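# Carry the table caddy from desk to counter

## Task

Move the table caddy off the desk and onto the counter so that the caddy ends up standing upright with all three of its items still upright inside it. Nothing new may end up on the floor. The spice jars are glass and will break if dropped more than a few centimetres or struck hard. The utility cart can roll. When finished, release the caddy and back the robot away from it. The robot must not topple over or be left leaning.

## Robot and tools

ROBOT. The robot is a Hello Robot Stretch 4, about 1.6 m tall. It has an omni-wheel base whose edge lies within 0.23 m of its centre, a lift that rides up a mast, a single arm that telescopes forward, a three-joint wrist and a two-finger gripper. Its cameras ride on the body. Something may occasionally nudge a loose object without warning.

FRAMES. The base frame sits on the floor below the base centre: x ahead, y to the left, z up. hand_pose is reported in this frame and marks a point between the open fingertips. With all wrist joints at 0 its axes line up with the base frame, and the printed position may be a little off. The odometry frame is where the base frame was when the scene began.

execute_actions. The argument "actions" is a list holding one action, or empty to just read state and images. "cameras" picks which images come back: head_camera, head_left_camera, head_right_camera, wrist_camera or "all"; omitted, null or ["all"] returns every camera, [] returns none, and a bad name rejects the call. An action may contain "base", "joints" or both, plus optional "pace" and "contact_limits"; {"end_of_arm": "enable_torque"} must stand alone and re-powers wrist or gripper motors that shut off, which then hold in place. All motions in one action begin at once but may finish at different moments.

"base" holds exactly one relative move, measured from where the base last reported itself: {"translate_m": d}, straight driving in metres, positive forward, -2 to 2; {"strafe_m": d}, sideways in metres, positive to the left, -2 to 2; {"rotate_rad": d}, turning in place in radians, positive counter-clockwise seen from above, -3.2 to 3.2.

"joints" is one object keyed by joint name, each value an absolute target, not an offset: lift_m 0 to 1.2 m; arm_m 0 to 0.55 m extension; wrist_yaw_rad -1.134 to 4.276 (0 points ahead, positive turns left, 3.14 is stowed back, beyond 3.4 the arm may interfere); wrist_pitch_rad -1.117 to 4.259 (0 level, 1.57 pointing down); wrist_roll_rad -1.117 to 4.259 (0 keeps the fingers level, positive turns clockwise viewed from behind the hand); gripper_m -0.038 to 0.141, the fingertip gap in metres (negative means fingers pressing together). Done tolerances: 0.004 for lift, arm and gripper, 0.02 for yaw and roll, 0.05 for pitch. Targets beyond range are clipped and flagged; any other bad value or unknown key rejects the call with no motion. One action runs at most 15 s. Joints or base not named in an action may keep driving toward an earlier target without the status showing it.

"pace" is "slow", "default", "fast" or "max": base speeds 0.1, 0.3, 0.4, 0.6 m/s and turn rates 1, 2, 3, 4 rad/s. With the lift above 0.2 these are reduced, down to 0.3 m/s and 1 rad/s at full height. "contact_limits" takes {"arm_m": value} from 0 (gentlest) to 0.75 (firmest), default 0.5, setting how much force the arm may use before halting.

wait: {"seconds": 0 to 10}; commands nothing and returns the same readings. zoom_image: {"camera": name, "region": [x0, y0, x1, y1]} in pixels of that camera's latest full image, origin top-left, at most 504 by 504. finished_scene: {"scene": current scene number}; irreversible, and the result states success. Sending a reply with no tool call ends everything.

RESULTS. lidar_m lists 12 distances in metres from the base centre, 30-degree sectors starting straight ahead and going counter-clockwise (4th left, 7th behind, 10th right); "-" means nothing seen or closer than 0.25 m. It sees from roughly 0.15 m up, so table tops show, but glass, clear plastic, thin legs and much behind the robot may be missed. wrist_depth_mm is a 7 by 7 grid of median depths, 100 to 2000 mm, clear items omitted, robot body included. base_odometry counts wheel rotation, so slip looks like motion; heading runs -3.142 to 3.142. If turned_by_wheels and turned_by_imu differ by over about 0.1 rad, something was hit or the wheels slipped. base_tilt gives forward and right lean in degrees with a steady bias up to about 1.5. motor_effort gives percent of maximum, positive toward larger joint values, peak in brackets; for wheel_0, wheel_1, wheel_2 positive means turning right. A rest effort flagged out of range suggests pushing or carrying.

Statuses: "done" (for the base, the wheels turned the commanded amount); "off_target"; "contact_stop_at_<key>" (that part goes slack, a loaded lift may sink, wheels may coast); "limit_stop_at_<name>"; "time_out"; "torque_fault" (wrist motor maxed out, goes limp until enable_torque). "limit_stop_at_tilt" means a lean above 6 degrees; lift, arm and wheels go slack until it eases. "limit_stop_at_own_body" flags self-collision, likelier with pitch below -0.2 combined with roll below -0.4 or above 4. In on_its_own, "held at" gives a target, not a position. After a stop, later movement calls in the same reply are skipped.

GRIPPING. Command a gap narrower than the object; narrower squeezes harder and pulls it inward. Reading and "done" do not prove a grasp; a firm grip shows in gripper_m effort. If fingertips stick on a surface below, raise the lift. To unfold at start, send lift_m 0.4 with wrist_yaw_rad 0.

AVOID. Dropping or bumping the glass jars, tipping the caddy, pushing the rolling cart, jamming the gripper into things, and driving or turning with over 1 kg held and arm_m above 0.2, especially fast. Strong pulls with a high gripper can topple the robot. Finish by opening the gripper and moving away.

Each tool is called after "Request:" as name(argument=value, ...), one argument or row to a line, values as JSON.

## Session

Request:
execute_actions(
  actions=[],
)

Scene clock: 0.00 s.
base_odometry: x=+0.000 y=+0.000 heading=+0.000 (m, m, rad; odometry frame)
turned_by_wheels: +0.000 (rad since the last result)
turned_by_imu: +0.000 (rad since the last result)
base_tilt: forward=-0.2 right=+0.0 (deg)
lidar_m: 1.82 1.86 1.59 1.09 1.17 1.42 1.40 1.63 1.77 1.78 2.39 1.86
base_status: not commanded
joint_positions: lift_m=+0.255 arm_m=+0.002 wrist_yaw_rad=+3.168 wrist_pitch_rad=+0.007 wrist_roll_rad=+0.012 gripper_m=+0.057
joint_status: not commanded
motor_effort: lift_m=+19 arm_m=-1 wrist_yaw_rad=-2 wrist_pitch_rad=-6 wrist_roll_rad=-1 gripper_m=-5 wheel_0=+0 wheel_1=+1 wheel_2=+0 (%)
hand_pose: x=-0.1182 y=+0.0798 z=+0.4312 quat_wxyz=(-0.013, -0.004, +0.006, +1.000) (m; base frame)
wrist_depth_mm: - 134 263 - - 1921 1863 / - 113 137 - 1464 1430 1863 / - 120 154 1576 1464 1397 1863 / 136 137 1618 1576 1499 1397 1808 / 1708 1921 1661 1576 1464 1397 1863 / 1138 1308 195 1281 216 1430 1430 / 904 904 991 - 976 960 1008
pictures: head_camera, head_left_camera, head_right_camera, wrist_camera
Images, in order (width x height): head_camera 420x560, head_left_camera 420x672, head_right_camera 420x672, wrist_camera 616x392.

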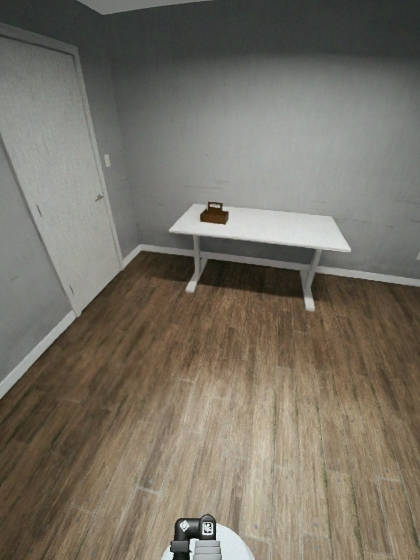

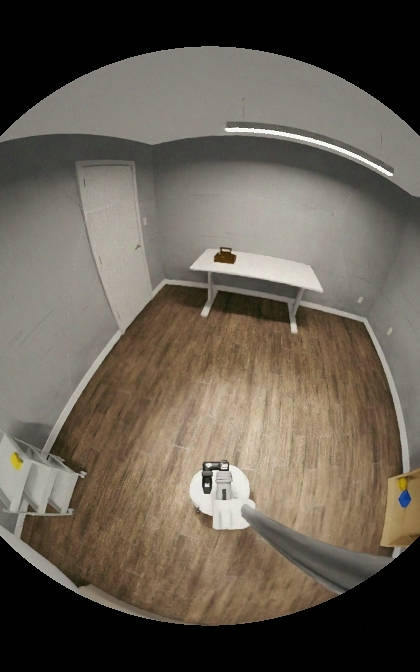

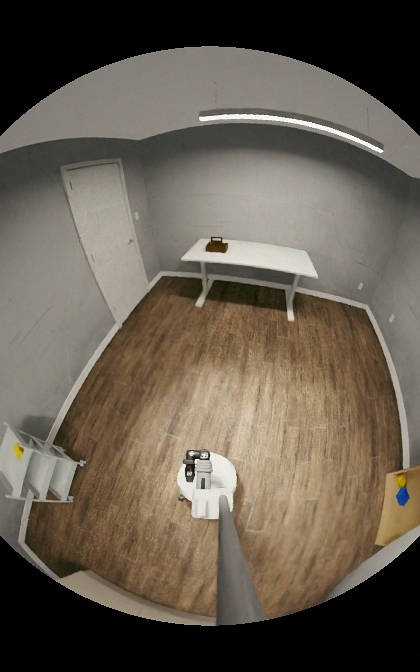

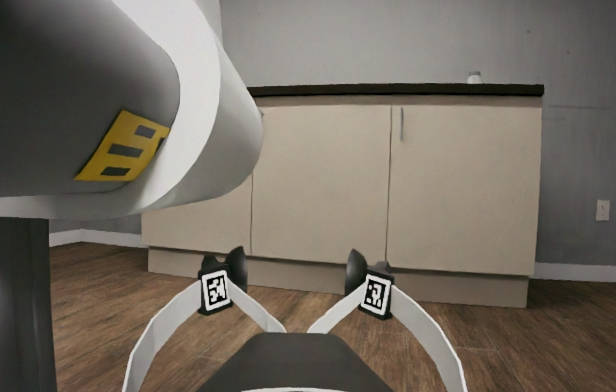

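Request:
execute_actions(
  actions=[
    {"base":{"translate_m":1.0},"joints":{"lift_m":0.95,"wrist_yaw_rad":0,"gripper_m":0.1},"pace":"fast"},
  ],
)

Request:
zoom_image(
  camera="head_camera",
  region=[110,150,330,350],
)

Scene clock: 3.93 s.
base_odometry: x=+1.000 y=+0.000 heading=+0.000 (m, m, rad; odometry frame)
turned_by_wheels: +0.000 (rad since the last result)
turned_by_imu: -0.001 (rad since the last result)
base_tilt: forward=-0.2 right=+0.0 (deg)
lidar_m: 0.88 1.00 1.34 1.33 1.56 1.61 2.39 2.40 2.23 2.32 1.05 0.85
base_status: done
joint_positions: lift_m=+0.950 arm_m=+0.002 wrist_yaw_rad=+0.000 wrist_pitch_rad=+0.007 wrist_roll_rad=+0.012 gripper_m=+0.100
joint_status: all done
motor_effort: lift_m=+22(25) arm_m=-1(1) wrist_yaw_rad=-2(9) wrist_pitch_rad=-7(7) wrist_roll_rad=-1(1) gripper_m=-3(1) wheel_0=+1(8) wheel_1=+1(9) wheel_2=+2(11) (%)
hand_pose: x=+0.4610 y=-0.0874 z=+1.1258 quat_wxyz=(+1.000, +0.006, +0.004, +0.000) (m; base frame)
wrist_depth_mm: 1499 1576 1499 1430 1366 1308 1255 / 1499 1618 1499 1397 1366 1336 1281 / 1537 1618 1499 1430 1366 1308 1281 / 1499 1618 1499 1464 1366 1308 1281 / 1537 1618 1537 1464 1366 1336 1255 / 1537 1618 1042 991 217 1308 1255 / 1537 904 917 - 976 904 946
pictures: head_camera, head_left_camera, head_right_camera, wrist_camera
camera_calibration (this result's frames):
wrist_camera: T_world_to_cam=[[-0.0513264, -0.998401, 0.0236781, -0.0992089], [-0.0396356, -0.0216542, -0.99898, 1.1911], [0.997895, -0.0522125, -0.0384608, -0.194663], [0, 0, 0, 1]] pos_world=[0.236371, -0.0834217, 1.18475]
Images, in order (width x height): head_camera 420x560, head_left_camera 420x672, head_right_camera 420x672, wrist_camera 616x392.

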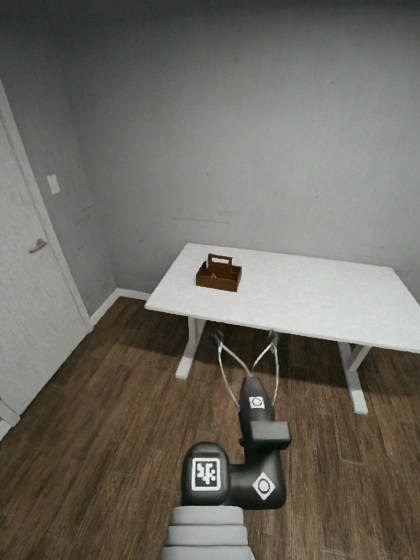

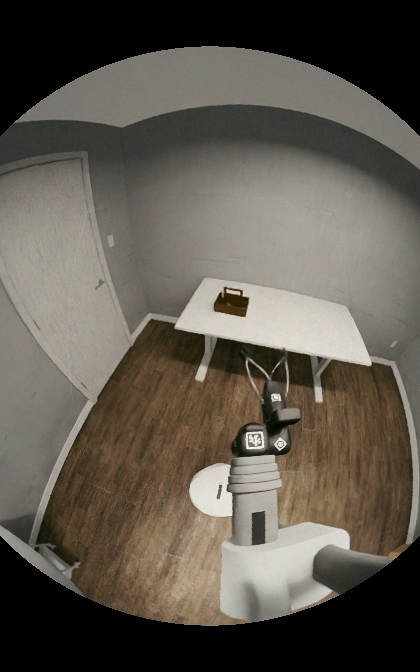

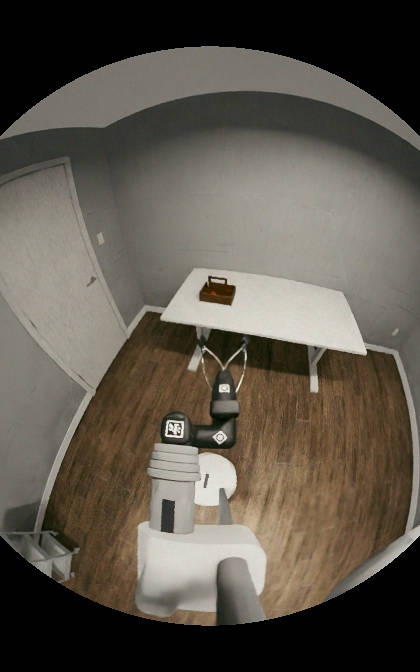

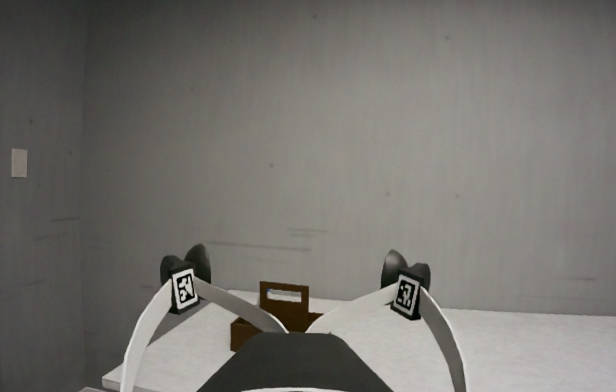

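Region (110, 150, 330, 350) of head_camera's 420x560 image, scaled by 2.291, with more detail than that image has; it fills the top 458 rows of this view, and the rest is white.

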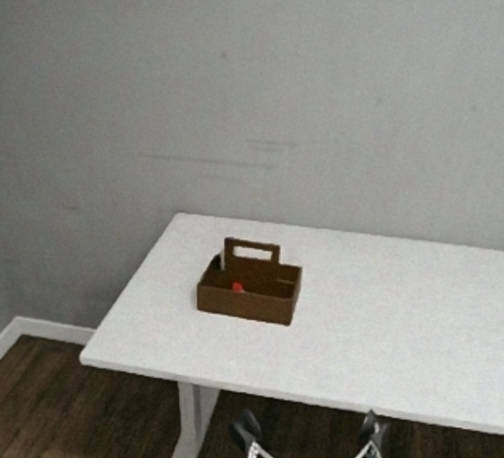

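Request:
execute_actions(
  actions=[
    {"base":{"translate_m":0.5},"joints":{"lift_m":1.15,"arm_m":0.35,"wrist_pitch_rad":1.57,"wrist_roll_rad":1.75}},
  ],
)

Scene clock: 7.30 s.
base_odometry: x=+1.500 y=+0.001 heading=+0.001 (m, m, rad; odometry frame)
turned_by_wheels: +0.000 (rad since the last result)
turned_by_imu: -0.001 (rad since the last result)
base_tilt: forward=-0.2 right=+0.0 (deg)
lidar_m: 0.39 0.48 1.21 1.20 1.43 1.92 2.86 2.55 2.46 0.85 0.50 0.39
base_status: done
joint_positions: lift_m=+1.150 arm_m=+0.349 wrist_yaw_rad=+0.000 wrist_pitch_rad=+1.570 wrist_roll_rad=+1.749 gripper_m=+0.100
joint_status: all done
motor_effort: lift_m=+22(22) arm_m=+5(6) wrist_yaw_rad=-2(1) wrist_pitch_rad=+2(4) wrist_roll_rad=+2(6) gripper_m=-3(2) wheel_0=+2(5) wheel_1=+2(5) wheel_2=-1(10) (%)
hand_pose: x=+0.5204 y=-0.0874 z=+1.0394 quat_wxyz=(+0.454, +0.543, +0.453, -0.542) (m; base frame)
wrist_depth_mm: 521 525 525 535 1229 1255 1229 / 525 525 530 535 1229 1255 1255 / 525 530 535 539 1255 1255 1255 / 530 508 535 539 1078 1060 1281 / 525 452 539 544 1118 1060 1281 / 530 421 500 544 218 1281 1281 / 535 539 544 - 1281 1281 1308
pictures: head_camera, head_left_camera, head_right_camera, wrist_camera
camera_calibration (this result's frames):
wrist_camera: T_world_to_cam=[[-0.988469, 0.14279, 0.0504075, 0.465512], [0.144516, 0.988971, 0.0324223, 0.0276721], [-0.045222, 0.0393331, -0.998202, 1.29111], [0, 0, 0, 1]] pos_world=[0.514532, -0.144621, 1.26443]
Images, in order (width x height): head_camera 420x560, head_left_camera 420x672, head_right_camera 420x672, wrist_camera 616x392.

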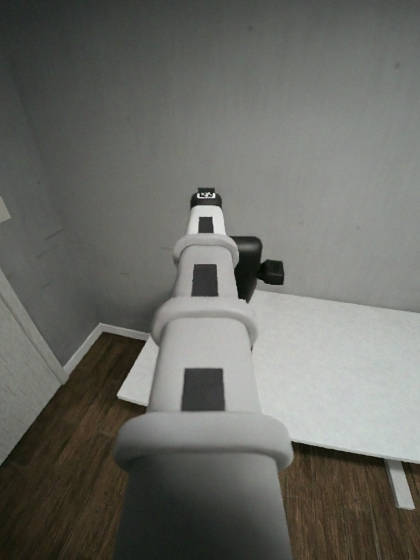

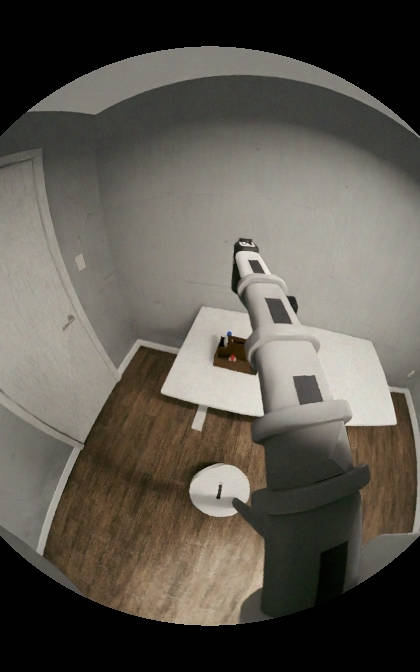

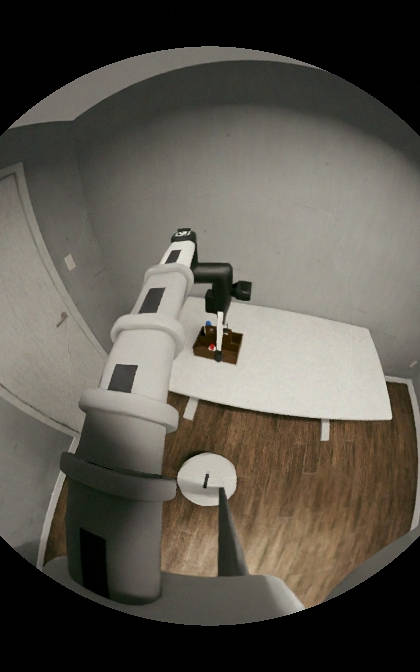

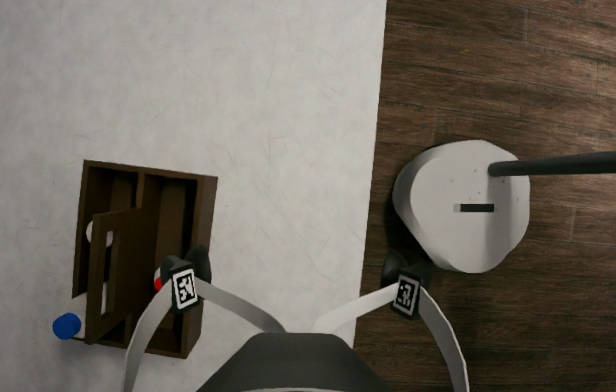

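Request:
execute_actions(
  actions=[
    {"base":{"translate_m":0.06},"joints":{"lift_m":1.08,"arm_m":0.49,"wrist_roll_rad":1.83}},
  ],
  cameras=["wrist_camera","head_right_camera"],
)

Scene clock: 8.87 s.
base_odometry: x=+1.560 y=+0.001 heading=+0.001 (m, m, rad; odometry frame)
turned_by_wheels: +0.000 (rad since the last result)
turned_by_imu: +0.000 (rad since the last result)
base_tilt: forward=-0.1 right=+0.1 (deg)
lidar_m: 0.33 0.39 1.20 1.21 1.42 1.99 2.95 2.60 2.49 0.76 0.43 0.33
base_status: done
joint_positions: lift_m=+1.080 arm_m=+0.489 wrist_yaw_rad=+0.000 wrist_pitch_rad=+1.570 wrist_roll_rad=+1.829 gripper_m=+0.100
joint_status: all done
motor_effort: lift_m=+14(20) arm_m=+5(4) wrist_yaw_rad=-3(1) wrist_pitch_rad=+1(2) wrist_roll_rad=+1(2) gripper_m=+0(2) wheel_0=+1(7) wheel_1=+1(10) wheel_2=+2(10) (%)
hand_pose: x=+0.6603 y=-0.0874 z=+0.9701 quat_wxyz=(+0.432, +0.561, +0.431, -0.560) (m; base frame)
wrist_depth_mm: 452 459 462 462 469 469 1182 / 455 459 466 469 469 473 1182 / 459 462 466 462 473 477 976 / 462 466 462 466 473 480 991 / 466 469 462 459 477 484 1205 / 469 469 345 462 217 484 1229 / 469 473 477 - 484 484 1229
pictures: head_right_camera, wrist_camera
camera_calibration (this result's frames):
wrist_camera: T_world_to_cam=[[-0.973882, 0.221315, 0.0507344, 0.60418], [0.223091, 0.974257, 0.0324481, -0.0434852], [-0.0422471, 0.042919, -0.998185, 1.22658], [0, 0, 0, 1]] pos_world=[0.64992, -0.143992, 1.19511]
Images, in order (width x height): head_right_camera 420x672, wrist_camera 616x392.

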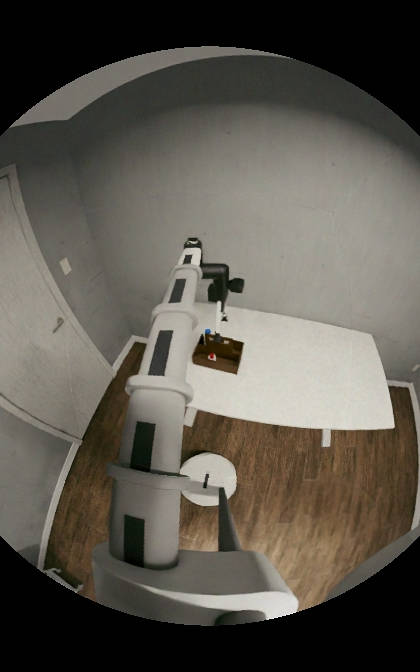

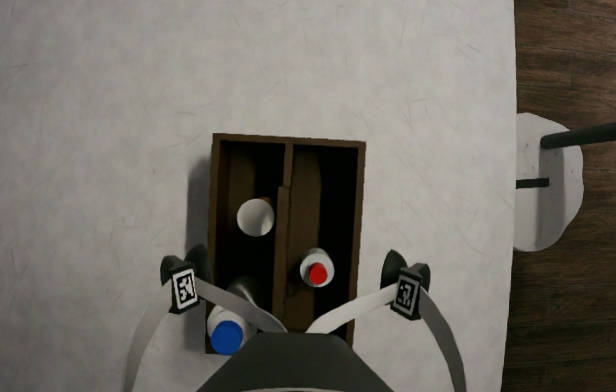

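Request:
execute_actions(
  actions=[
    {"joints":{"lift_m":1.03,"arm_m":0.50,"wrist_roll_rad":1.86,"gripper_m":0.05}},
  ],
  cameras=["wrist_camera"],
)

Request:
execute_actions(
  actions=[
    {"joints":{"lift_m":0.995},"pace":"slow"},
  ],
  cameras=["wrist_camera","head_right_camera"],
)

Scene clock: 10.30 s.
base_odometry: x=+1.560 y=+0.001 heading=+0.001 (m, m, rad; odometry frame)
turned_by_wheels: +0.000 (rad since the last result)
turned_by_imu: -0.001 (rad since the last result)
base_tilt: forward=-0.2 right=+0.1 (deg)
lidar_m: 0.33 0.42 1.19 1.19 1.42 1.98 2.96 2.61 2.48 0.77 0.40 0.33
base_status: not commanded
joint_positions: lift_m=+1.030 arm_m=+0.499 wrist_yaw_rad=+0.000 wrist_pitch_rad=+1.570 wrist_roll_rad=+1.859 gripper_m=+0.050
joint_status: all done
motor_effort: lift_m=+14(11) arm_m=+5(6) wrist_yaw_rad=-2(2) wrist_pitch_rad=+2(0) wrist_roll_rad=+2(2) gripper_m=-3(4) wheel_0=+1(1) wheel_1=+1(1) wheel_2=+2(2) (%)
hand_pose: x=+0.6703 y=-0.0874 z=+0.9201 quat_wxyz=(+0.423, +0.567, +0.423, -0.566) (m; base frame)
wrist_depth_mm: 407 410 413 413 415 421 1138 / 407 410 413 415 421 424 1138 / 413 413 410 413 424 427 931 / 413 415 410 413 424 430 946 / 415 418 373 415 427 430 1042 / 418 421 198 379 198 436 1160 / 421 421 347 - 433 436 1182
pictures: wrist_camera
camera_calibration (this result's frames):
wrist_camera: T_world_to_cam=[[-0.96678, 0.250524, 0.0507408, 0.614238], [0.252311, 0.967101, 0.0324746, -0.0643287], [-0.0409358, 0.0441983, -0.998184, 1.17634], [0, 0, 0, 1]] pos_world=[0.658218, -0.143661, 1.14512]
Images, in order (width x height): wrist_camera 616x392.

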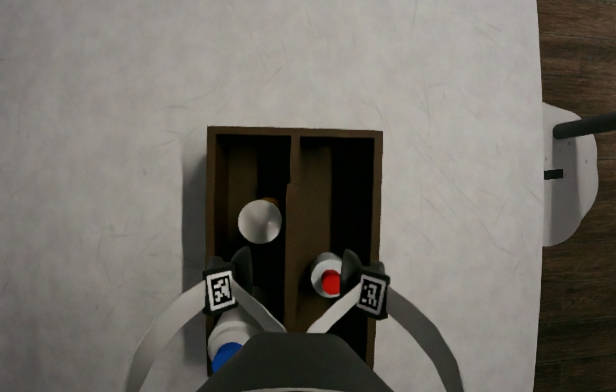

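Scene clock: 11.43 s.
base_odometry: x=+1.560 y=+0.001 heading=+0.001 (m, m, rad; odometry frame)
turned_by_wheels: +0.000 (rad since the last result)
turned_by_imu: +0.000 (rad since the last result)
base_tilt: forward=-0.3 right=+0.0 (deg)
lidar_m: 0.33 0.39 1.21 1.19 1.41 1.98 2.93 2.61 2.47 0.75 0.42 0.33
base_status: not commanded
joint_positions: lift_m=+0.995 arm_m=+0.499 wrist_yaw_rad=+0.000 wrist_pitch_rad=+1.570 wrist_roll_rad=+1.859 gripper_m=+0.050
joint_status: all done
motor_effort: lift_m=+14(12) arm_m=+5(5) wrist_yaw_rad=-2(2) wrist_pitch_rad=+2(1) wrist_roll_rad=+1(1) gripper_m=-4(3) wheel_0=+1(1) wheel_1=+1(1) wheel_2=+2(2) (%)
hand_pose: x=+0.6703 y=-0.0874 z=+0.8851 quat_wxyz=(+0.423, +0.567, +0.423, -0.566) (m; base frame)
wrist_depth_mm: 375 375 379 382 384 387 741 / 375 377 382 384 387 389 392 / 379 382 375 377 389 392 392 / 379 382 377 379 389 394 397 / 382 384 370 382 392 397 399 / 384 387 198 212 198 399 768 / 387 389 272 - 397 399 778
pictures: head_right_camera, wrist_camera
camera_calibration (this result's frames):
wrist_camera: T_world_to_cam=[[-0.96678, 0.250524, 0.0507407, 0.616014], [0.252312, 0.967101, 0.0324746, -0.0631933], [-0.0409357, 0.0441983, -0.998184, 1.14142], [0, 0, 0, 1]] pos_world=[0.658219, -0.143661, 1.11015]
Images, in order (width x height): head_right_camera 420x672, wrist_camera 616x392.

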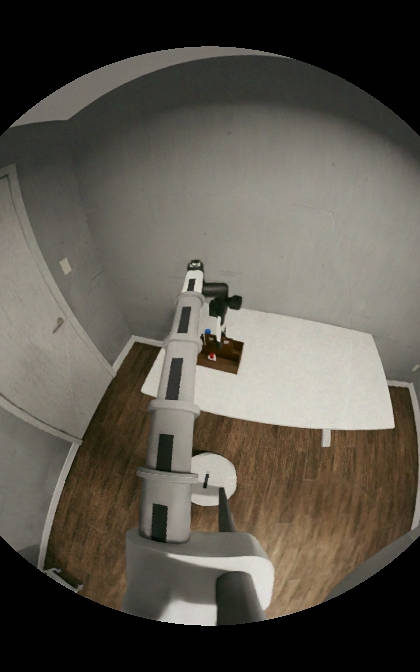

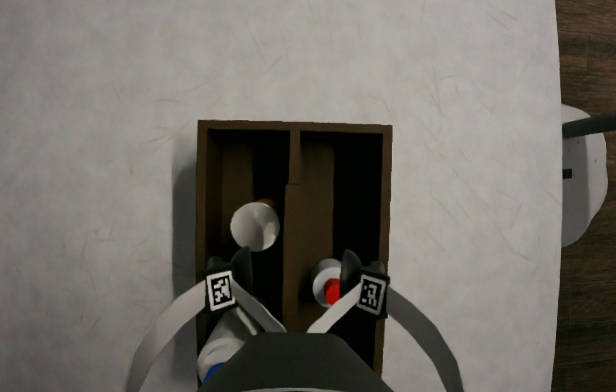

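Request:
execute_actions(
  actions=[
    {"joints":{"gripper_m":-0.035},"pace":"slow"},
  ],
  cameras=[],
)

Request:
execute_actions(
  actions=[
    {"joints":{"lift_m":1.05},"pace":"slow"},
  ],
  cameras=["wrist_camera","head_right_camera"],
)

Scene clock: 14.43 s.
base_odometry: x=+1.560 y=+0.001 heading=+0.001 (m, m, rad; odometry frame)
turned_by_wheels: +0.000 (rad since the last result)
turned_by_imu: -0.001 (rad since the last result)
base_tilt: forward=-0.1 right=-0.1 (deg)
lidar_m: 0.32 0.40 1.18 1.18 1.42 2.00 2.96 2.58 2.45 0.79 0.41 0.30
base_status: not commanded
joint_positions: lift_m=+0.995 arm_m=+0.499 wrist_yaw_rad=+0.000 wrist_pitch_rad=+1.570 wrist_roll_rad=+1.859 gripper_m=-0.034
joint_status: all done
motor_effort: lift_m=+15(15) arm_m=+5(5) wrist_yaw_rad=-3(2) wrist_pitch_rad=+2(3) wrist_roll_rad=+1(1) gripper_m=-21(19) wheel_0=+1(1) wheel_1=+1(1) wheel_2=+2(2) (%)
hand_pose: x=+0.6704 y=-0.0874 z=+0.8850 quat_wxyz=(+0.423, +0.567, +0.423, -0.566) (m; base frame)
wrist_depth_mm: 373 375 377 379 384 387 741 / 375 377 379 382 384 389 392 / 377 377 366 366 387 392 394 / 379 382 368 370 370 394 397 / 379 382 349 359 373 397 397 / 384 382 181 202 181 399 759 / 384 387 266 - 394 399 768
pictures: none
No camera images: the call's "cameras" was empty. Leave "cameras" out to get every camera's image.

Scene clock: 15.77 s.
base_odometry: x=+1.560 y=+0.001 heading=+0.001 (m, m, rad; odometry frame)
turned_by_wheels: +0.000 (rad since the last result)
turned_by_imu: -0.001 (rad since the last result)
base_tilt: forward=-0.3 right=+0.1 (deg)
lidar_m: 0.33 0.40 1.20 1.19 1.41 1.99 2.93 2.61 2.45 0.73 0.40 0.34
base_status: not commanded
joint_positions: lift_m=+1.049 arm_m=+0.499 wrist_yaw_rad=+0.000 wrist_pitch_rad=+1.570 wrist_roll_rad=+1.859 gripper_m=-0.034
joint_status: all done
motor_effort: lift_m=+24(26) arm_m=+5(5) wrist_yaw_rad=-3(3) wrist_pitch_rad=+3(3) wrist_roll_rad=+1(1) gripper_m=-20(20) wheel_0=+1(1) wheel_1=+1(1) wheel_2=+2(2) (%)
hand_pose: x=+0.6704 y=-0.0874 z=+0.9392 quat_wxyz=(+0.423, +0.567, +0.423, -0.566) (m; base frame)
wrist_depth_mm: 424 427 430 433 436 439 1138 / 427 427 430 436 439 442 1160 / 427 430 366 368 439 445 946 / 430 433 368 368 373 445 960 / 433 436 349 359 375 449 1182 / 433 439 181 202 181 452 1182 / 439 439 267 - 449 455 1182
pictures: head_right_camera, wrist_camera
camera_calibration (this result's frames):
wrist_camera: T_world_to_cam=[[-0.966825, 0.250406, 0.0504597, 0.613688], [0.252184, 0.967132, 0.032548, -0.0649663], [-0.040651, 0.0441934, -0.998196, 1.19525], [0, 0, 0, 1]] pos_world=[0.658301, -0.143663, 1.16424]
Images, in order (width x height): head_right_camera 420x672, wrist_camera 616x392.

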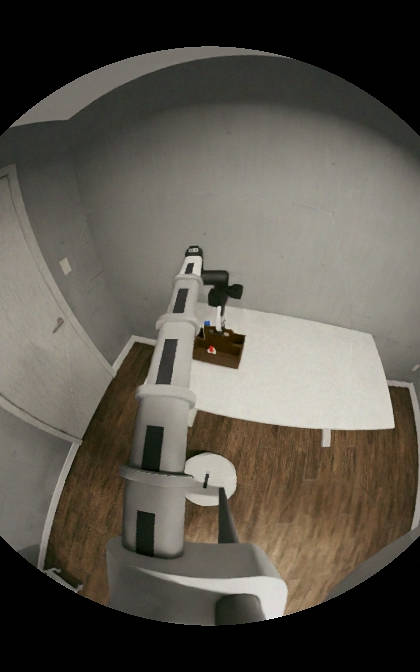

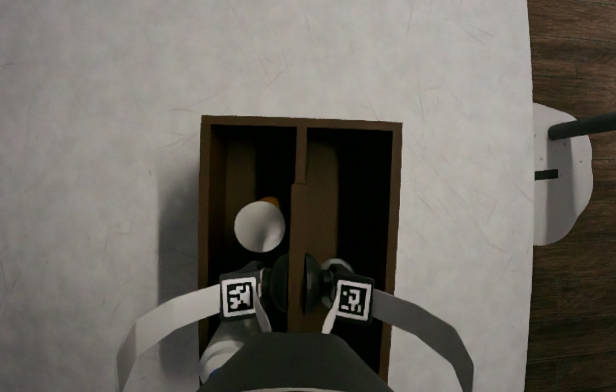

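Request:
execute_actions(
  actions=[
    {"base":{"translate_m":-1.2},"joints":{"lift_m":1.2,"arm_m":0.15},"pace":"slow"},
  ],
  cameras=["wrist_camera"],
)

Request:
execute_actions(
  actions=[
    {"base":{"rotate_rad":3.0},"pace":"slow"},
  ],
)

action 0: "base": translate_m = -1.2 would last too long for one action: at the pace "slow" translate_m can be at most 0.766 in either direction: name a faster pace, or command the rest in another action

Scene clock: 20.13 s.
base_odometry: x=+1.560 y=+0.001 heading=+3.000 (m, m, rad; odometry frame)
turned_by_wheels: +2.999 (rad since the last result)
turned_by_imu: +2.941 (rad since the last result)
base_tilt: forward=-0.1 right=+0.0 (deg)
lidar_m: 0.53 2.82 2.52 1.05 0.47 0.34 0.31 0.42 1.23 1.21 1.34 0.55
base_status: done
joint_positions: lift_m=+1.050 arm_m=+0.499 wrist_yaw_rad=+0.000 wrist_pitch_rad=+1.570 wrist_roll_rad=+1.859 gripper_m=-0.034
joint_status: not commanded
motor_effort: lift_m=+24(24) arm_m=+4(5) wrist_yaw_rad=-3(2) wrist_pitch_rad=+2(2) wrist_roll_rad=+1(0) gripper_m=-21(21) wheel_0=-3(6) wheel_1=-4(4) wheel_2=-1(10) (%)
hand_pose: x=+0.6705 y=-0.0874 z=+0.9393 quat_wxyz=(+0.423, +0.567, +0.423, -0.566) (m; base frame)
wrist_depth_mm: 1098 1118 1118 1138 1118 1138 1138 / 1098 1118 1138 1138 1138 1138 1160 / 1118 1118 366 368 1138 960 946 / 1118 1138 368 370 370 960 960 / 1118 1138 351 366 375 1160 1182 / 1118 1138 181 202 181 1182 1182 / 1138 1138 267 - 1160 1182 1182
pictures: head_camera, head_left_camera, head_right_camera, wrist_camera
camera_calibration (this result's frames):
wrist_camera: T_world_to_cam=[[-0.96682, 0.250404, 0.0505738, 0.613645], [0.252186, 0.967132, 0.0325182, -0.0649593], [-0.0407689, 0.0441933, -0.998191, 1.19537], [0, 0, 0, 1]] pos_world=[0.6584, -0.143663, 1.16429]
Images, in order (width x height): head_camera 420x560, head_left_camera 420x672, head_right_camera 420x672, wrist_camera 616x392.

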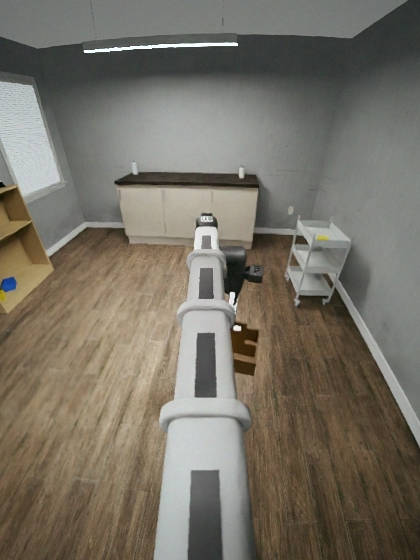

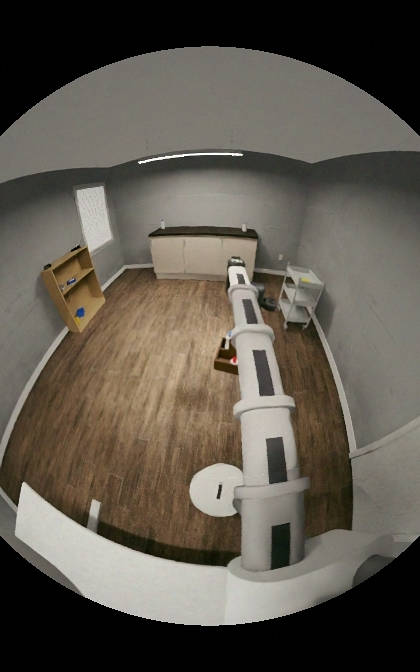

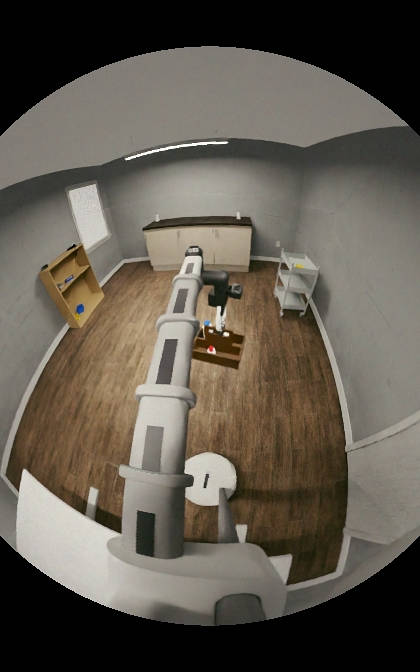

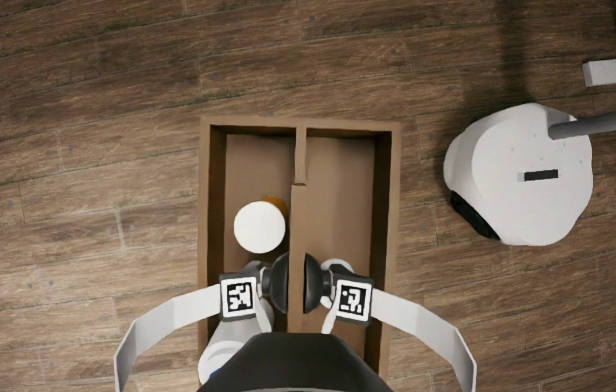

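Lucky: it survived. Turn slightly left, then drive.

Request:
execute_actions(
  actions=[
    {"base":{"rotate_rad":0.12},"joints":{"arm_m":0.2,"lift_m":1.2},"pace":"slow"},
  ],
  cameras=[],
)

Request:
execute_actions(
  actions=[
    {"base":{"translate_m":2.0}},
  ],
)

Scene clock: 24.47 s.
base_odometry: x=+1.560 y=+0.001 heading=+3.120 (m, m, rad; odometry frame)
turned_by_wheels: +0.119 (rad since the last result)
turned_by_imu: +0.115 (rad since the last result)
base_tilt: forward=-0.2 right=+0.0 (deg)
lidar_m: 0.26 2.60 2.47 0.79 0.42 0.34 0.30 0.39 1.20 1.19 1.40 0.25
base_status: done
joint_positions: lift_m=+1.199 arm_m=+0.201 wrist_yaw_rad=+0.000 wrist_pitch_rad=+1.570 wrist_roll_rad=+1.860 gripper_m=-0.034
joint_status: all done
motor_effort: lift_m=+25(27) arm_m=-5(4) wrist_yaw_rad=-2(2) wrist_pitch_rad=+2(2) wrist_roll_rad=+1(1) gripper_m=-21(20) wheel_0=-2(9) wheel_1=-2(12) wheel_2=-3(4) (%)
hand_pose: x=+0.3721 y=-0.0874 z=+1.0890 quat_wxyz=(+0.423, +0.567, +0.423, -0.566) (m; base frame)
wrist_depth_mm: 1255 1255 1255 1281 1281 1281 1308 / 1255 1255 1255 1281 1281 1308 1308 / 1255 1255 368 366 1078 1308 1281 / 1255 1255 368 370 373 1308 1336 / 1255 1281 349 362 373 1308 1336 / 1281 1281 181 202 181 1336 1336 / 1255 1281 267 - 1308 1336 1366
pictures: none
No camera images: the call's "cameras" was empty. Leave "cameras" out to get every camera's image.

Scene clock: 32.60 s.
base_odometry: x=-0.440 y=+0.044 heading=+3.120 (m, m, rad; odometry frame)
turned_by_wheels: +0.000 (rad since the last result)
turned_by_imu: -0.003 (rad since the last result)
base_tilt: forward=-0.2 right=+0.0 (deg)
lidar_m: 0.25 1.11 1.72 1.72 2.33 2.27 3.05 1.98 1.10 1.10 1.16 0.25
base_status: done
joint_positions: lift_m=+1.199 arm_m=+0.201 wrist_yaw_rad=+0.000 wrist_pitch_rad=+1.570 wrist_roll_rad=+1.860 gripper_m=-0.034
joint_status: not commanded
motor_effort: lift_m=+23(25) arm_m=-5(5) wrist_yaw_rad=-3(2) wrist_pitch_rad=+1(1) wrist_roll_rad=+1(0) gripper_m=-21(22) wheel_0=+2(6) wheel_1=+2(7) wheel_2=+0(14) (%)
hand_pose: x=+0.3720 y=-0.0874 z=+1.0891 quat_wxyz=(+0.423, +0.567, +0.423, -0.566) (m; base frame)
wrist_depth_mm: 946 1255 1255 1255 1281 1281 1281 / 931 1255 1281 1255 1308 1281 1308 / 917 1255 366 368 1098 1308 1308 / 931 1281 368 368 370 1308 1336 / 931 1281 343 359 373 1308 1308 / 917 1281 181 202 181 1308 1336 / 917 1255 266 - 1308 1336 1366
pictures: head_camera, head_left_camera, head_right_camera, wrist_camera
camera_calibration (this result's frames):
wrist_camera: T_world_to_cam=[[-0.966774, 0.250537, 0.0507811, 0.317291], [0.252326, 0.967098, 0.0324642, 0.00543629], [-0.0409767, 0.0441989, -0.998182, 1.33285], [0, 0, 0, 1]] pos_world=[0.359993, -0.143661, 1.31414]
Images, in order (width x height): head_camera 420x560, head_left_camera 420x672, head_right_camera 420x672, wrist_camera 616x392.

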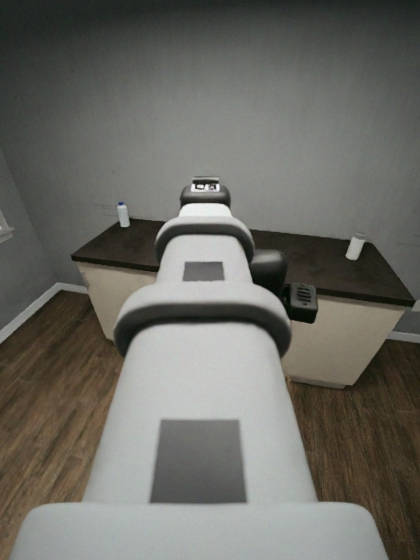

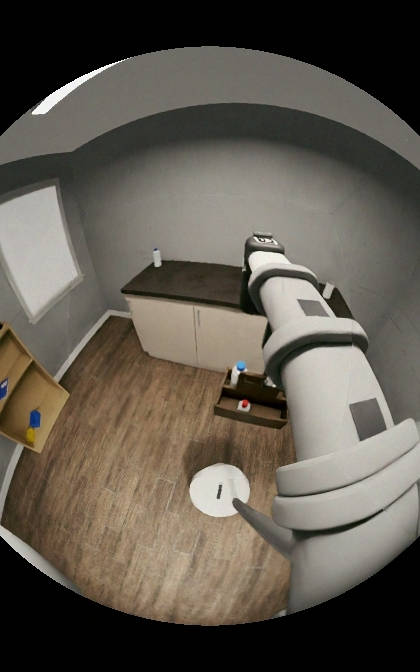

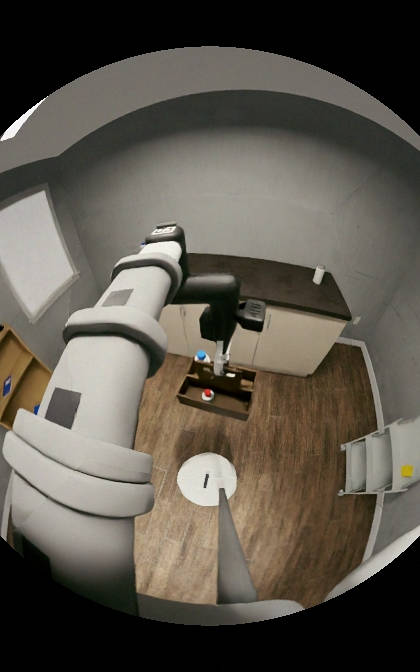

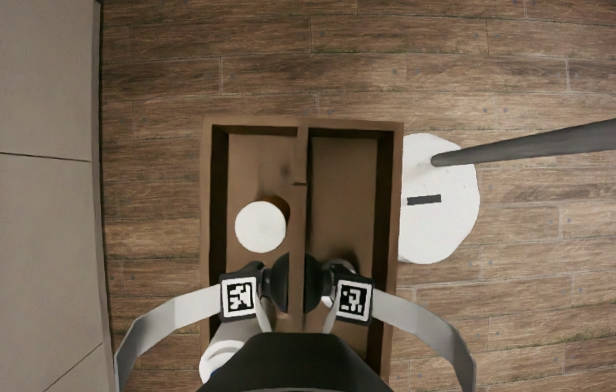

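Request:
execute_actions(
  actions=[
    {"base":{"translate_m":0.36},"pace":"slow"},
  ],
  cameras=["wrist_camera","head_right_camera"],
)

Scene clock: 37.53 s.
base_odometry: x=-0.799 y=+0.051 heading=+3.120 (m, m, rad; odometry frame)
turned_by_wheels: +0.000 (rad since the last result)
turned_by_imu: -0.002 (rad since the last result)
base_tilt: forward=-0.3 right=+0.1 (deg)
lidar_m: 0.26 0.74 1.94 1.64 2.21 2.66 3.40 2.09 1.17 1.15 0.77 0.25
base_status: done
joint_positions: lift_m=+1.199 arm_m=+0.201 wrist_yaw_rad=+0.000 wrist_pitch_rad=+1.570 wrist_roll_rad=+1.860 gripper_m=-0.034
joint_status: not commanded
motor_effort: lift_m=+23(23) arm_m=-5(5) wrist_yaw_rad=-2(2) wrist_pitch_rad=+1(0) wrist_roll_rad=+1(1) gripper_m=-21(20) wheel_0=+2(5) wheel_1=+2(7) wheel_2=-2(8) (%)
hand_pose: x=+0.3720 y=-0.0874 z=+1.0891 quat_wxyz=(+0.423, +0.567, +0.423, -0.566) (m; base frame)
wrist_depth_mm: 433 661 1255 1255 1281 1281 1308 / 410 668 1255 1281 1308 1308 1308 / 413 661 366 368 1098 1308 1308 / 413 668 368 370 373 1308 1308 / 407 661 349 359 373 1308 1308 / 402 564 181 202 181 1336 1336 / 407 549 267 - 1308 1308 1336
pictures: head_right_camera, wrist_camera
camera_calibration (this result's frames):
wrist_camera: T_world_to_cam=[[-0.966774, 0.250537, 0.0507811, 0.317287], [0.252326, 0.967098, 0.0324642, 0.00543726], [-0.0409767, 0.0441989, -0.998182, 1.33285], [0, 0, 0, 1]] pos_world=[0.359989, -0.143661, 1.31414]
Images, in order (width x height): head_right_camera 420x672, wrist_camera 616x392.

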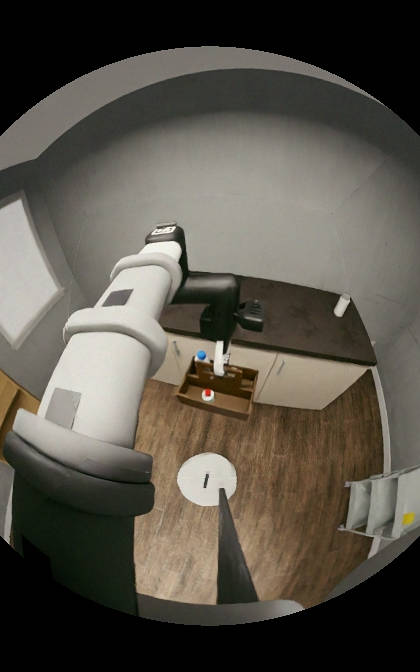

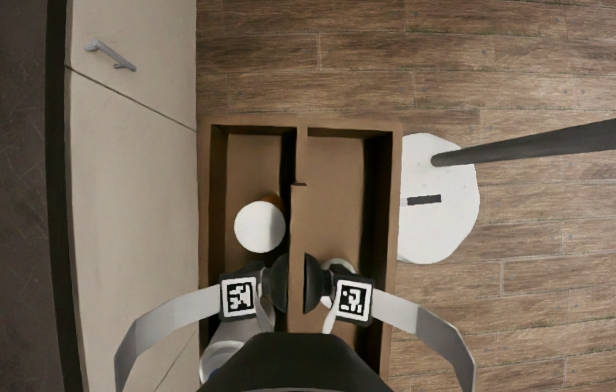

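Request:
execute_actions(
  actions=[
    {"base":{"translate_m":0.25},"joints":{"arm_m":0.45},"pace":"slow"},
  ],
  cameras=["wrist_camera","head_right_camera"],
)

Scene clock: 41.37 s.
base_odometry: x=-1.049 y=+0.057 heading=+3.121 (m, m, rad; odometry frame)
turned_by_wheels: +0.001 (rad since the last result)
turned_by_imu: -0.001 (rad since the last result)
base_tilt: forward=-0.3 right=+0.0 (deg)
lidar_m: 0.37 0.45 0.80 1.59 1.80 2.89 3.66 2.16 1.21 0.86 0.49 0.41
base_status: done
joint_positions: lift_m=+1.199 arm_m=+0.449 wrist_yaw_rad=+0.000 wrist_pitch_rad=+1.570 wrist_roll_rad=+1.860 gripper_m=-0.034
joint_status: all done
motor_effort: lift_m=+24(23) arm_m=+5(5) wrist_yaw_rad=-2(2) wrist_pitch_rad=+1(2) wrist_roll_rad=+1(1) gripper_m=-21(21) wheel_0=+4(7) wheel_1=+4(4) wheel_2=-1(4) (%)
hand_pose: x=+0.6202 y=-0.0874 z=+1.0891 quat_wxyz=(+0.423, +0.567, +0.423, -0.566) (m; base frame)
wrist_depth_mm: 384 389 389 394 397 1281 1281 / 387 392 392 394 399 1281 1308 / 389 392 366 368 399 1098 1281 / 392 397 368 370 373 1098 1308 / 394 399 345 357 373 1160 1336 / 394 397 181 202 181 1336 1336 / 399 399 266 - 410 1336 1366
pictures: head_right_camera, wrist_camera
camera_calibration (this result's frames):
wrist_camera: T_world_to_cam=[[-0.96677, 0.250554, 0.0507845, 0.557261], [0.252343, 0.967093, 0.0324633, -0.057207], [-0.0409795, 0.0441996, -0.998182, 1.34302], [0, 0, 0, 1]] pos_world=[0.608216, -0.143661, 1.31414]
Images, in order (width x height): head_right_camera 420x672, wrist_camera 616x392.

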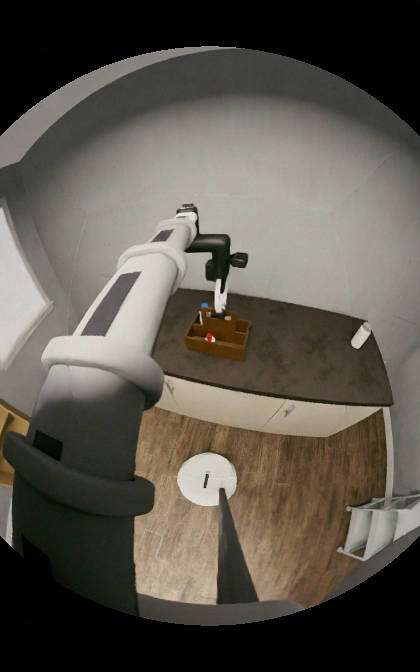

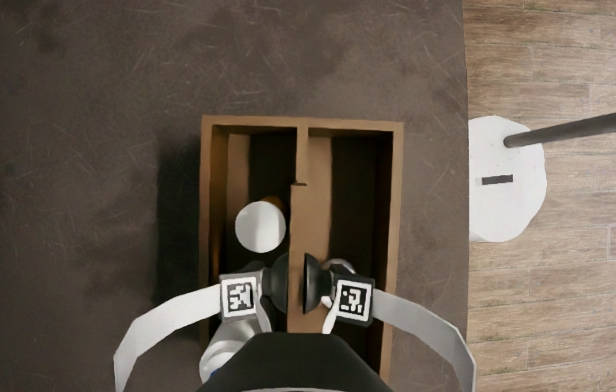

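Request:
execute_actions(
  actions=[
    {"joints":{"lift_m":1.184},"pace":"slow"},
  ],
  cameras=[],
)

Request:
execute_actions(
  actions=[
    {"joints":{"gripper_m":0.055},"pace":"slow"},
  ],
  cameras=[],
)

Request:
execute_actions(
  actions=[
    {"joints":{"lift_m":1.2}},
  ],
  cameras=["wrist_camera"],
)

Request:
execute_actions(
  actions=[
    {"base":{"strafe_m":-0.05},"joints":{"arm_m":0.437},"pace":"slow"},
  ],
  cameras=["wrist_camera"],
)

Scene clock: 42.37 s.
base_odometry: x=-1.049 y=+0.057 heading=+3.121 (m, m, rad; odometry frame)
turned_by_wheels: +0.000 (rad since the last result)
turned_by_imu: +0.000 (rad since the last result)
base_tilt: forward=-0.2 right=+0.1 (deg)
lidar_m: 0.37 0.45 0.81 1.63 1.83 2.94 3.65 2.15 1.22 0.83 0.46 0.37
base_status: not commanded
joint_positions: lift_m=+1.184 arm_m=+0.449 wrist_yaw_rad=+0.000 wrist_pitch_rad=+1.570 wrist_roll_rad=+1.860 gripper_m=-0.034
joint_status: all done
motor_effort: lift_m=+15(19) arm_m=+5(5) wrist_yaw_rad=-2(2) wrist_pitch_rad=+0(2) wrist_roll_rad=+0(1) gripper_m=-21(23) wheel_0=+4(4) wheel_1=+4(4) wheel_2=-1(1) (%)
hand_pose: x=+0.6202 y=-0.0874 z=+1.0740 quat_wxyz=(+0.423, +0.567, +0.423, -0.566) (m; base frame)
wrist_depth_mm: 370 375 377 379 382 1281 1281 / 373 375 379 382 384 1281 1281 / 375 377 366 368 384 1078 1281 / 377 382 368 370 373 1078 1308 / 379 382 349 362 375 1098 1308 / 382 384 181 202 181 1308 1308 / 382 384 266 - 397 1308 1336
pictures: none
No camera images: the call's "cameras" was empty. Leave "cameras" out to get every camera's image.

Scene clock: 45.40 s.
base_odometry: x=-1.049 y=+0.057 heading=+3.121 (m, m, rad; odometry frame)
turned_by_wheels: +0.000 (rad since the last result)
turned_by_imu: -0.001 (rad since the last result)
base_tilt: forward=-0.1 right=+0.1 (deg)
lidar_m: 0.37 0.47 0.80 1.62 1.79 2.89 3.66 2.17 1.22 0.90 0.45 0.38
base_status: not commanded
joint_positions: lift_m=+1.184 arm_m=+0.449 wrist_yaw_rad=+0.000 wrist_pitch_rad=+1.570 wrist_roll_rad=+1.860 gripper_m=+0.055
joint_status: all done
motor_effort: lift_m=+15(16) arm_m=+5(5) wrist_yaw_rad=-2(2) wrist_pitch_rad=-1(1) wrist_roll_rad=+1(1) gripper_m=-3(25) wheel_0=+4(4) wheel_1=+4(4) wheel_2=-1(1) (%)
hand_pose: x=+0.6202 y=-0.0874 z=+1.0740 quat_wxyz=(+0.423, +0.567, +0.423, -0.566) (m; base frame)
wrist_depth_mm: 373 375 377 382 382 1255 1281 / 375 377 379 382 387 1281 1281 / 377 379 375 375 387 1078 1205 / 379 379 377 379 382 1078 1308 / 379 384 351 382 389 1098 1308 / 384 384 195 325 315 1308 1308 / 384 387 270 - 397 1308 1336
pictures: none
No camera images: the call's "cameras" was empty. Leave "cameras" out to get every camera's image.

Scene clock: 46.13 s.
base_odometry: x=-1.049 y=+0.057 heading=+3.121 (m, m, rad; odometry frame)
turned_by_wheels: +0.000 (rad since the last result)
turned_by_imu: +0.000 (rad since the last result)
base_tilt: forward=-0.2 right=+0.1 (deg)
lidar_m: 0.39 0.44 0.80 1.62 1.79 2.92 3.66 2.13 1.24 0.87 0.50 0.40
base_status: not commanded
joint_positions: lift_m=+1.199 arm_m=+0.449 wrist_yaw_rad=+0.000 wrist_pitch_rad=+1.570 wrist_roll_rad=+1.860 gripper_m=+0.055
joint_status: all done
motor_effort: lift_m=+22(26) arm_m=+5(5) wrist_yaw_rad=-2(2) wrist_pitch_rad=+1(1) wrist_roll_rad=+1(1) gripper_m=-3(1) wheel_0=+4(4) wheel_1=+4(4) wheel_2=-1(1) (%)
hand_pose: x=+0.6202 y=-0.0874 z=+1.0892 quat_wxyz=(+0.423, +0.567, +0.423, -0.566) (m; base frame)
wrist_depth_mm: 387 389 392 394 399 1281 1281 / 389 392 394 399 402 1308 1308 / 392 394 392 394 402 1098 1308 / 394 397 392 394 404 1098 1336 / 394 397 353 394 407 1160 1336 / 397 402 194 334 330 1336 1336 / 399 402 325 - 410 1336 1336
pictures: wrist_camera
camera_calibration (this result's frames):
wrist_camera: T_world_to_cam=[[-0.966764, 0.250554, 0.0509004, 0.5571], [0.252347, 0.967093, 0.032433, -0.0571707], [-0.0410993, 0.0441996, -0.998177, 1.34315], [0, 0, 0, 1]] pos_world=[0.608213, -0.143661, 1.3142]
Images, in order (width x height): wrist_camera 616x392.

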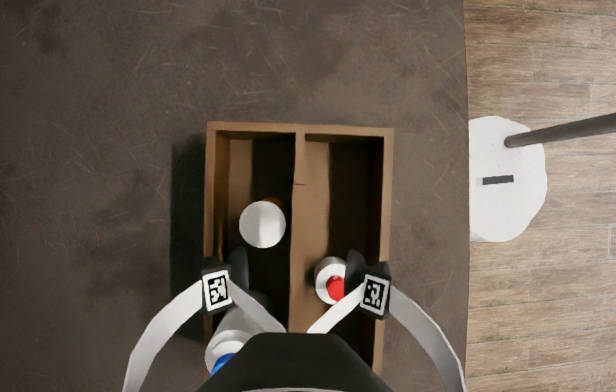

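Scene clock: 47.73 s.
base_odometry: x=-1.048 y=+0.107 heading=+3.121 (m, m, rad; odometry frame)
turned_by_wheels: +0.000 (rad since the last result)
turned_by_imu: -0.001 (rad since the last result)
base_tilt: forward=-0.2 right=+0.0 (deg)
lidar_m: 0.37 0.44 0.79 1.69 1.89 2.92 3.67 2.05 1.20 0.85 0.46 0.36
base_status: done
joint_positions: lift_m=+1.199 arm_m=+0.438 wrist_yaw_rad=+0.000 wrist_pitch_rad=+1.570 wrist_roll_rad=+1.860 gripper_m=+0.055
joint_status: all done
motor_effort: lift_m=+23(23) arm_m=-5(3) wrist_yaw_rad=-2(2) wrist_pitch_rad=+1(1) wrist_roll_rad=+1(1) gripper_m=-3(4) wheel_0=+2(8) wheel_1=-3(6) wheel_2=+0(1) (%)
hand_pose: x=+0.6090 y=-0.0874 z=+1.0892 quat_wxyz=(+0.423, +0.567, +0.423, -0.566) (m; base frame)
wrist_depth_mm: 387 392 392 397 399 1281 1308 / 389 392 394 397 402 1308 1308 / 392 394 397 399 404 1098 1308 / 394 397 397 394 404 1098 1336 / 397 399 394 394 407 1138 1308 / 399 399 195 227 332 1336 1336 / 399 402 404 - 413 1336 1336
pictures: wrist_camera
camera_calibration (this result's frames):
wrist_camera: T_world_to_cam=[[-0.966764, 0.250554, 0.0509006, 0.546284], [0.252347, 0.967093, 0.032433, -0.0543478], [-0.0410994, 0.0441996, -0.998177, 1.34269], [0, 0, 0, 1]] pos_world=[0.597026, -0.143661, 1.3142]
Images, in order (width x height): wrist_camera 616x392.

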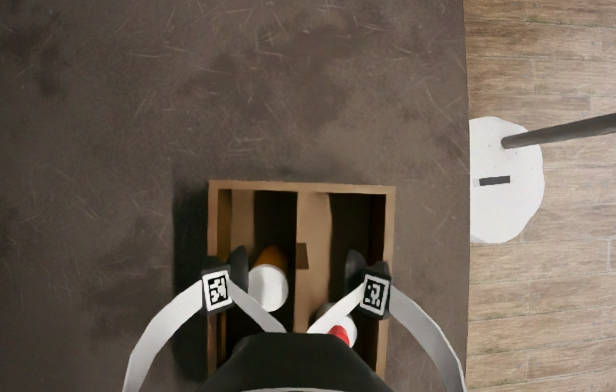

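Request:
execute_actions(
  actions=[
    {"base":{"strafe_m":-0.13},"joints":{"arm_m":0.42}},
  ],
  cameras=[],
)

Request:
execute_actions(
  actions=[
    {"base":{"translate_m":-0.3},"joints":{"arm_m":0.1},"pace":"fast"},
  ],
  cameras=["head_left_camera"],
)

Request:
finished_scene(
  scene=1,
)

Scene clock: 49.47 s.
base_odometry: x=-1.045 y=+0.237 heading=+3.121 (m, m, rad; odometry frame)
turned_by_wheels: +0.000 (rad since the last result)
turned_by_imu: -0.001 (rad since the last result)
base_tilt: forward=-0.1 right=+0.0 (deg)
lidar_m: 0.32 0.41 0.68 1.81 2.00 2.91 3.69 1.28 1.07 1.59 0.41 0.33
base_status: done
joint_positions: lift_m=+1.199 arm_m=+0.421 wrist_yaw_rad=+0.000 wrist_pitch_rad=+1.570 wrist_roll_rad=+1.860 gripper_m=+0.055
joint_status: all done
motor_effort: lift_m=+23(23) arm_m=-5(6) wrist_yaw_rad=-2(2) wrist_pitch_rad=+0(0) wrist_roll_rad=+1(1) gripper_m=-5(3) wheel_0=+2(8) wheel_1=+0(8) wheel_2=+0(2) (%)
hand_pose: x=+0.5920 y=-0.0874 z=+1.0892 quat_wxyz=(+0.423, +0.567, +0.423, -0.567) (m; base frame)
wrist_depth_mm: 387 389 392 397 397 1281 1281 / 387 392 394 399 399 1308 1308 / 392 394 399 399 402 1078 1308 / 394 397 397 402 404 1078 1308 / 394 399 402 404 407 1098 1336 / 399 399 195 349 329 1336 1336 / 399 402 402 - 402 1336 1336
pictures: none
No camera images: the call's "cameras" was empty. Leave "cameras" out to get every camera's image.

Scene clock: 51.93 s.
base_odometry: x=-0.746 y=+0.230 heading=+3.121 (m, m, rad; odometry frame)
turned_by_wheels: +0.000 (rad since the last result)
turned_by_imu: -0.002 (rad since the last result)
base_tilt: forward=-0.2 right=+0.1 (deg)
lidar_m: 0.64 0.74 1.24 1.83 2.43 2.64 3.41 1.84 0.96 0.94 0.74 0.63
base_status: done
joint_positions: lift_m=+1.199 arm_m=+0.101 wrist_yaw_rad=+0.000 wrist_pitch_rad=+1.570 wrist_roll_rad=+1.860 gripper_m=+0.055
joint_status: all done
motor_effort: lift_m=+22(23) arm_m=-5(5) wrist_yaw_rad=-1(2) wrist_pitch_rad=-1(0) wrist_roll_rad=+0(1) gripper_m=-3(3) wheel_0=-4(8) wheel_1=-2(9) wheel_2=+1(11) (%)
hand_pose: x=+0.2719 y=-0.0874 z=+1.0892 quat_wxyz=(+0.423, +0.567, +0.423, -0.567) (m; base frame)
wrist_depth_mm: 597 878 1255 1255 1281 1281 1281 / 585 891 1281 1255 1281 1281 1308 / 591 891 1255 1281 1308 1308 455 / 591 878 1281 1281 1098 1308 1308 / 580 878 1281 1308 1098 1308 1336 / 574 798 195 1281 1336 1308 1336 / 580 723 1308 - 1336 1336 1336
pictures: head_left_camera
Images, in order (width x height): head_left_camera 420x672.

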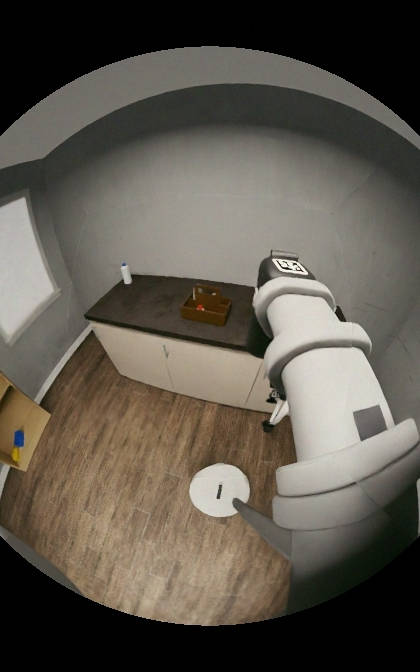

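The scene is finished: the task was done.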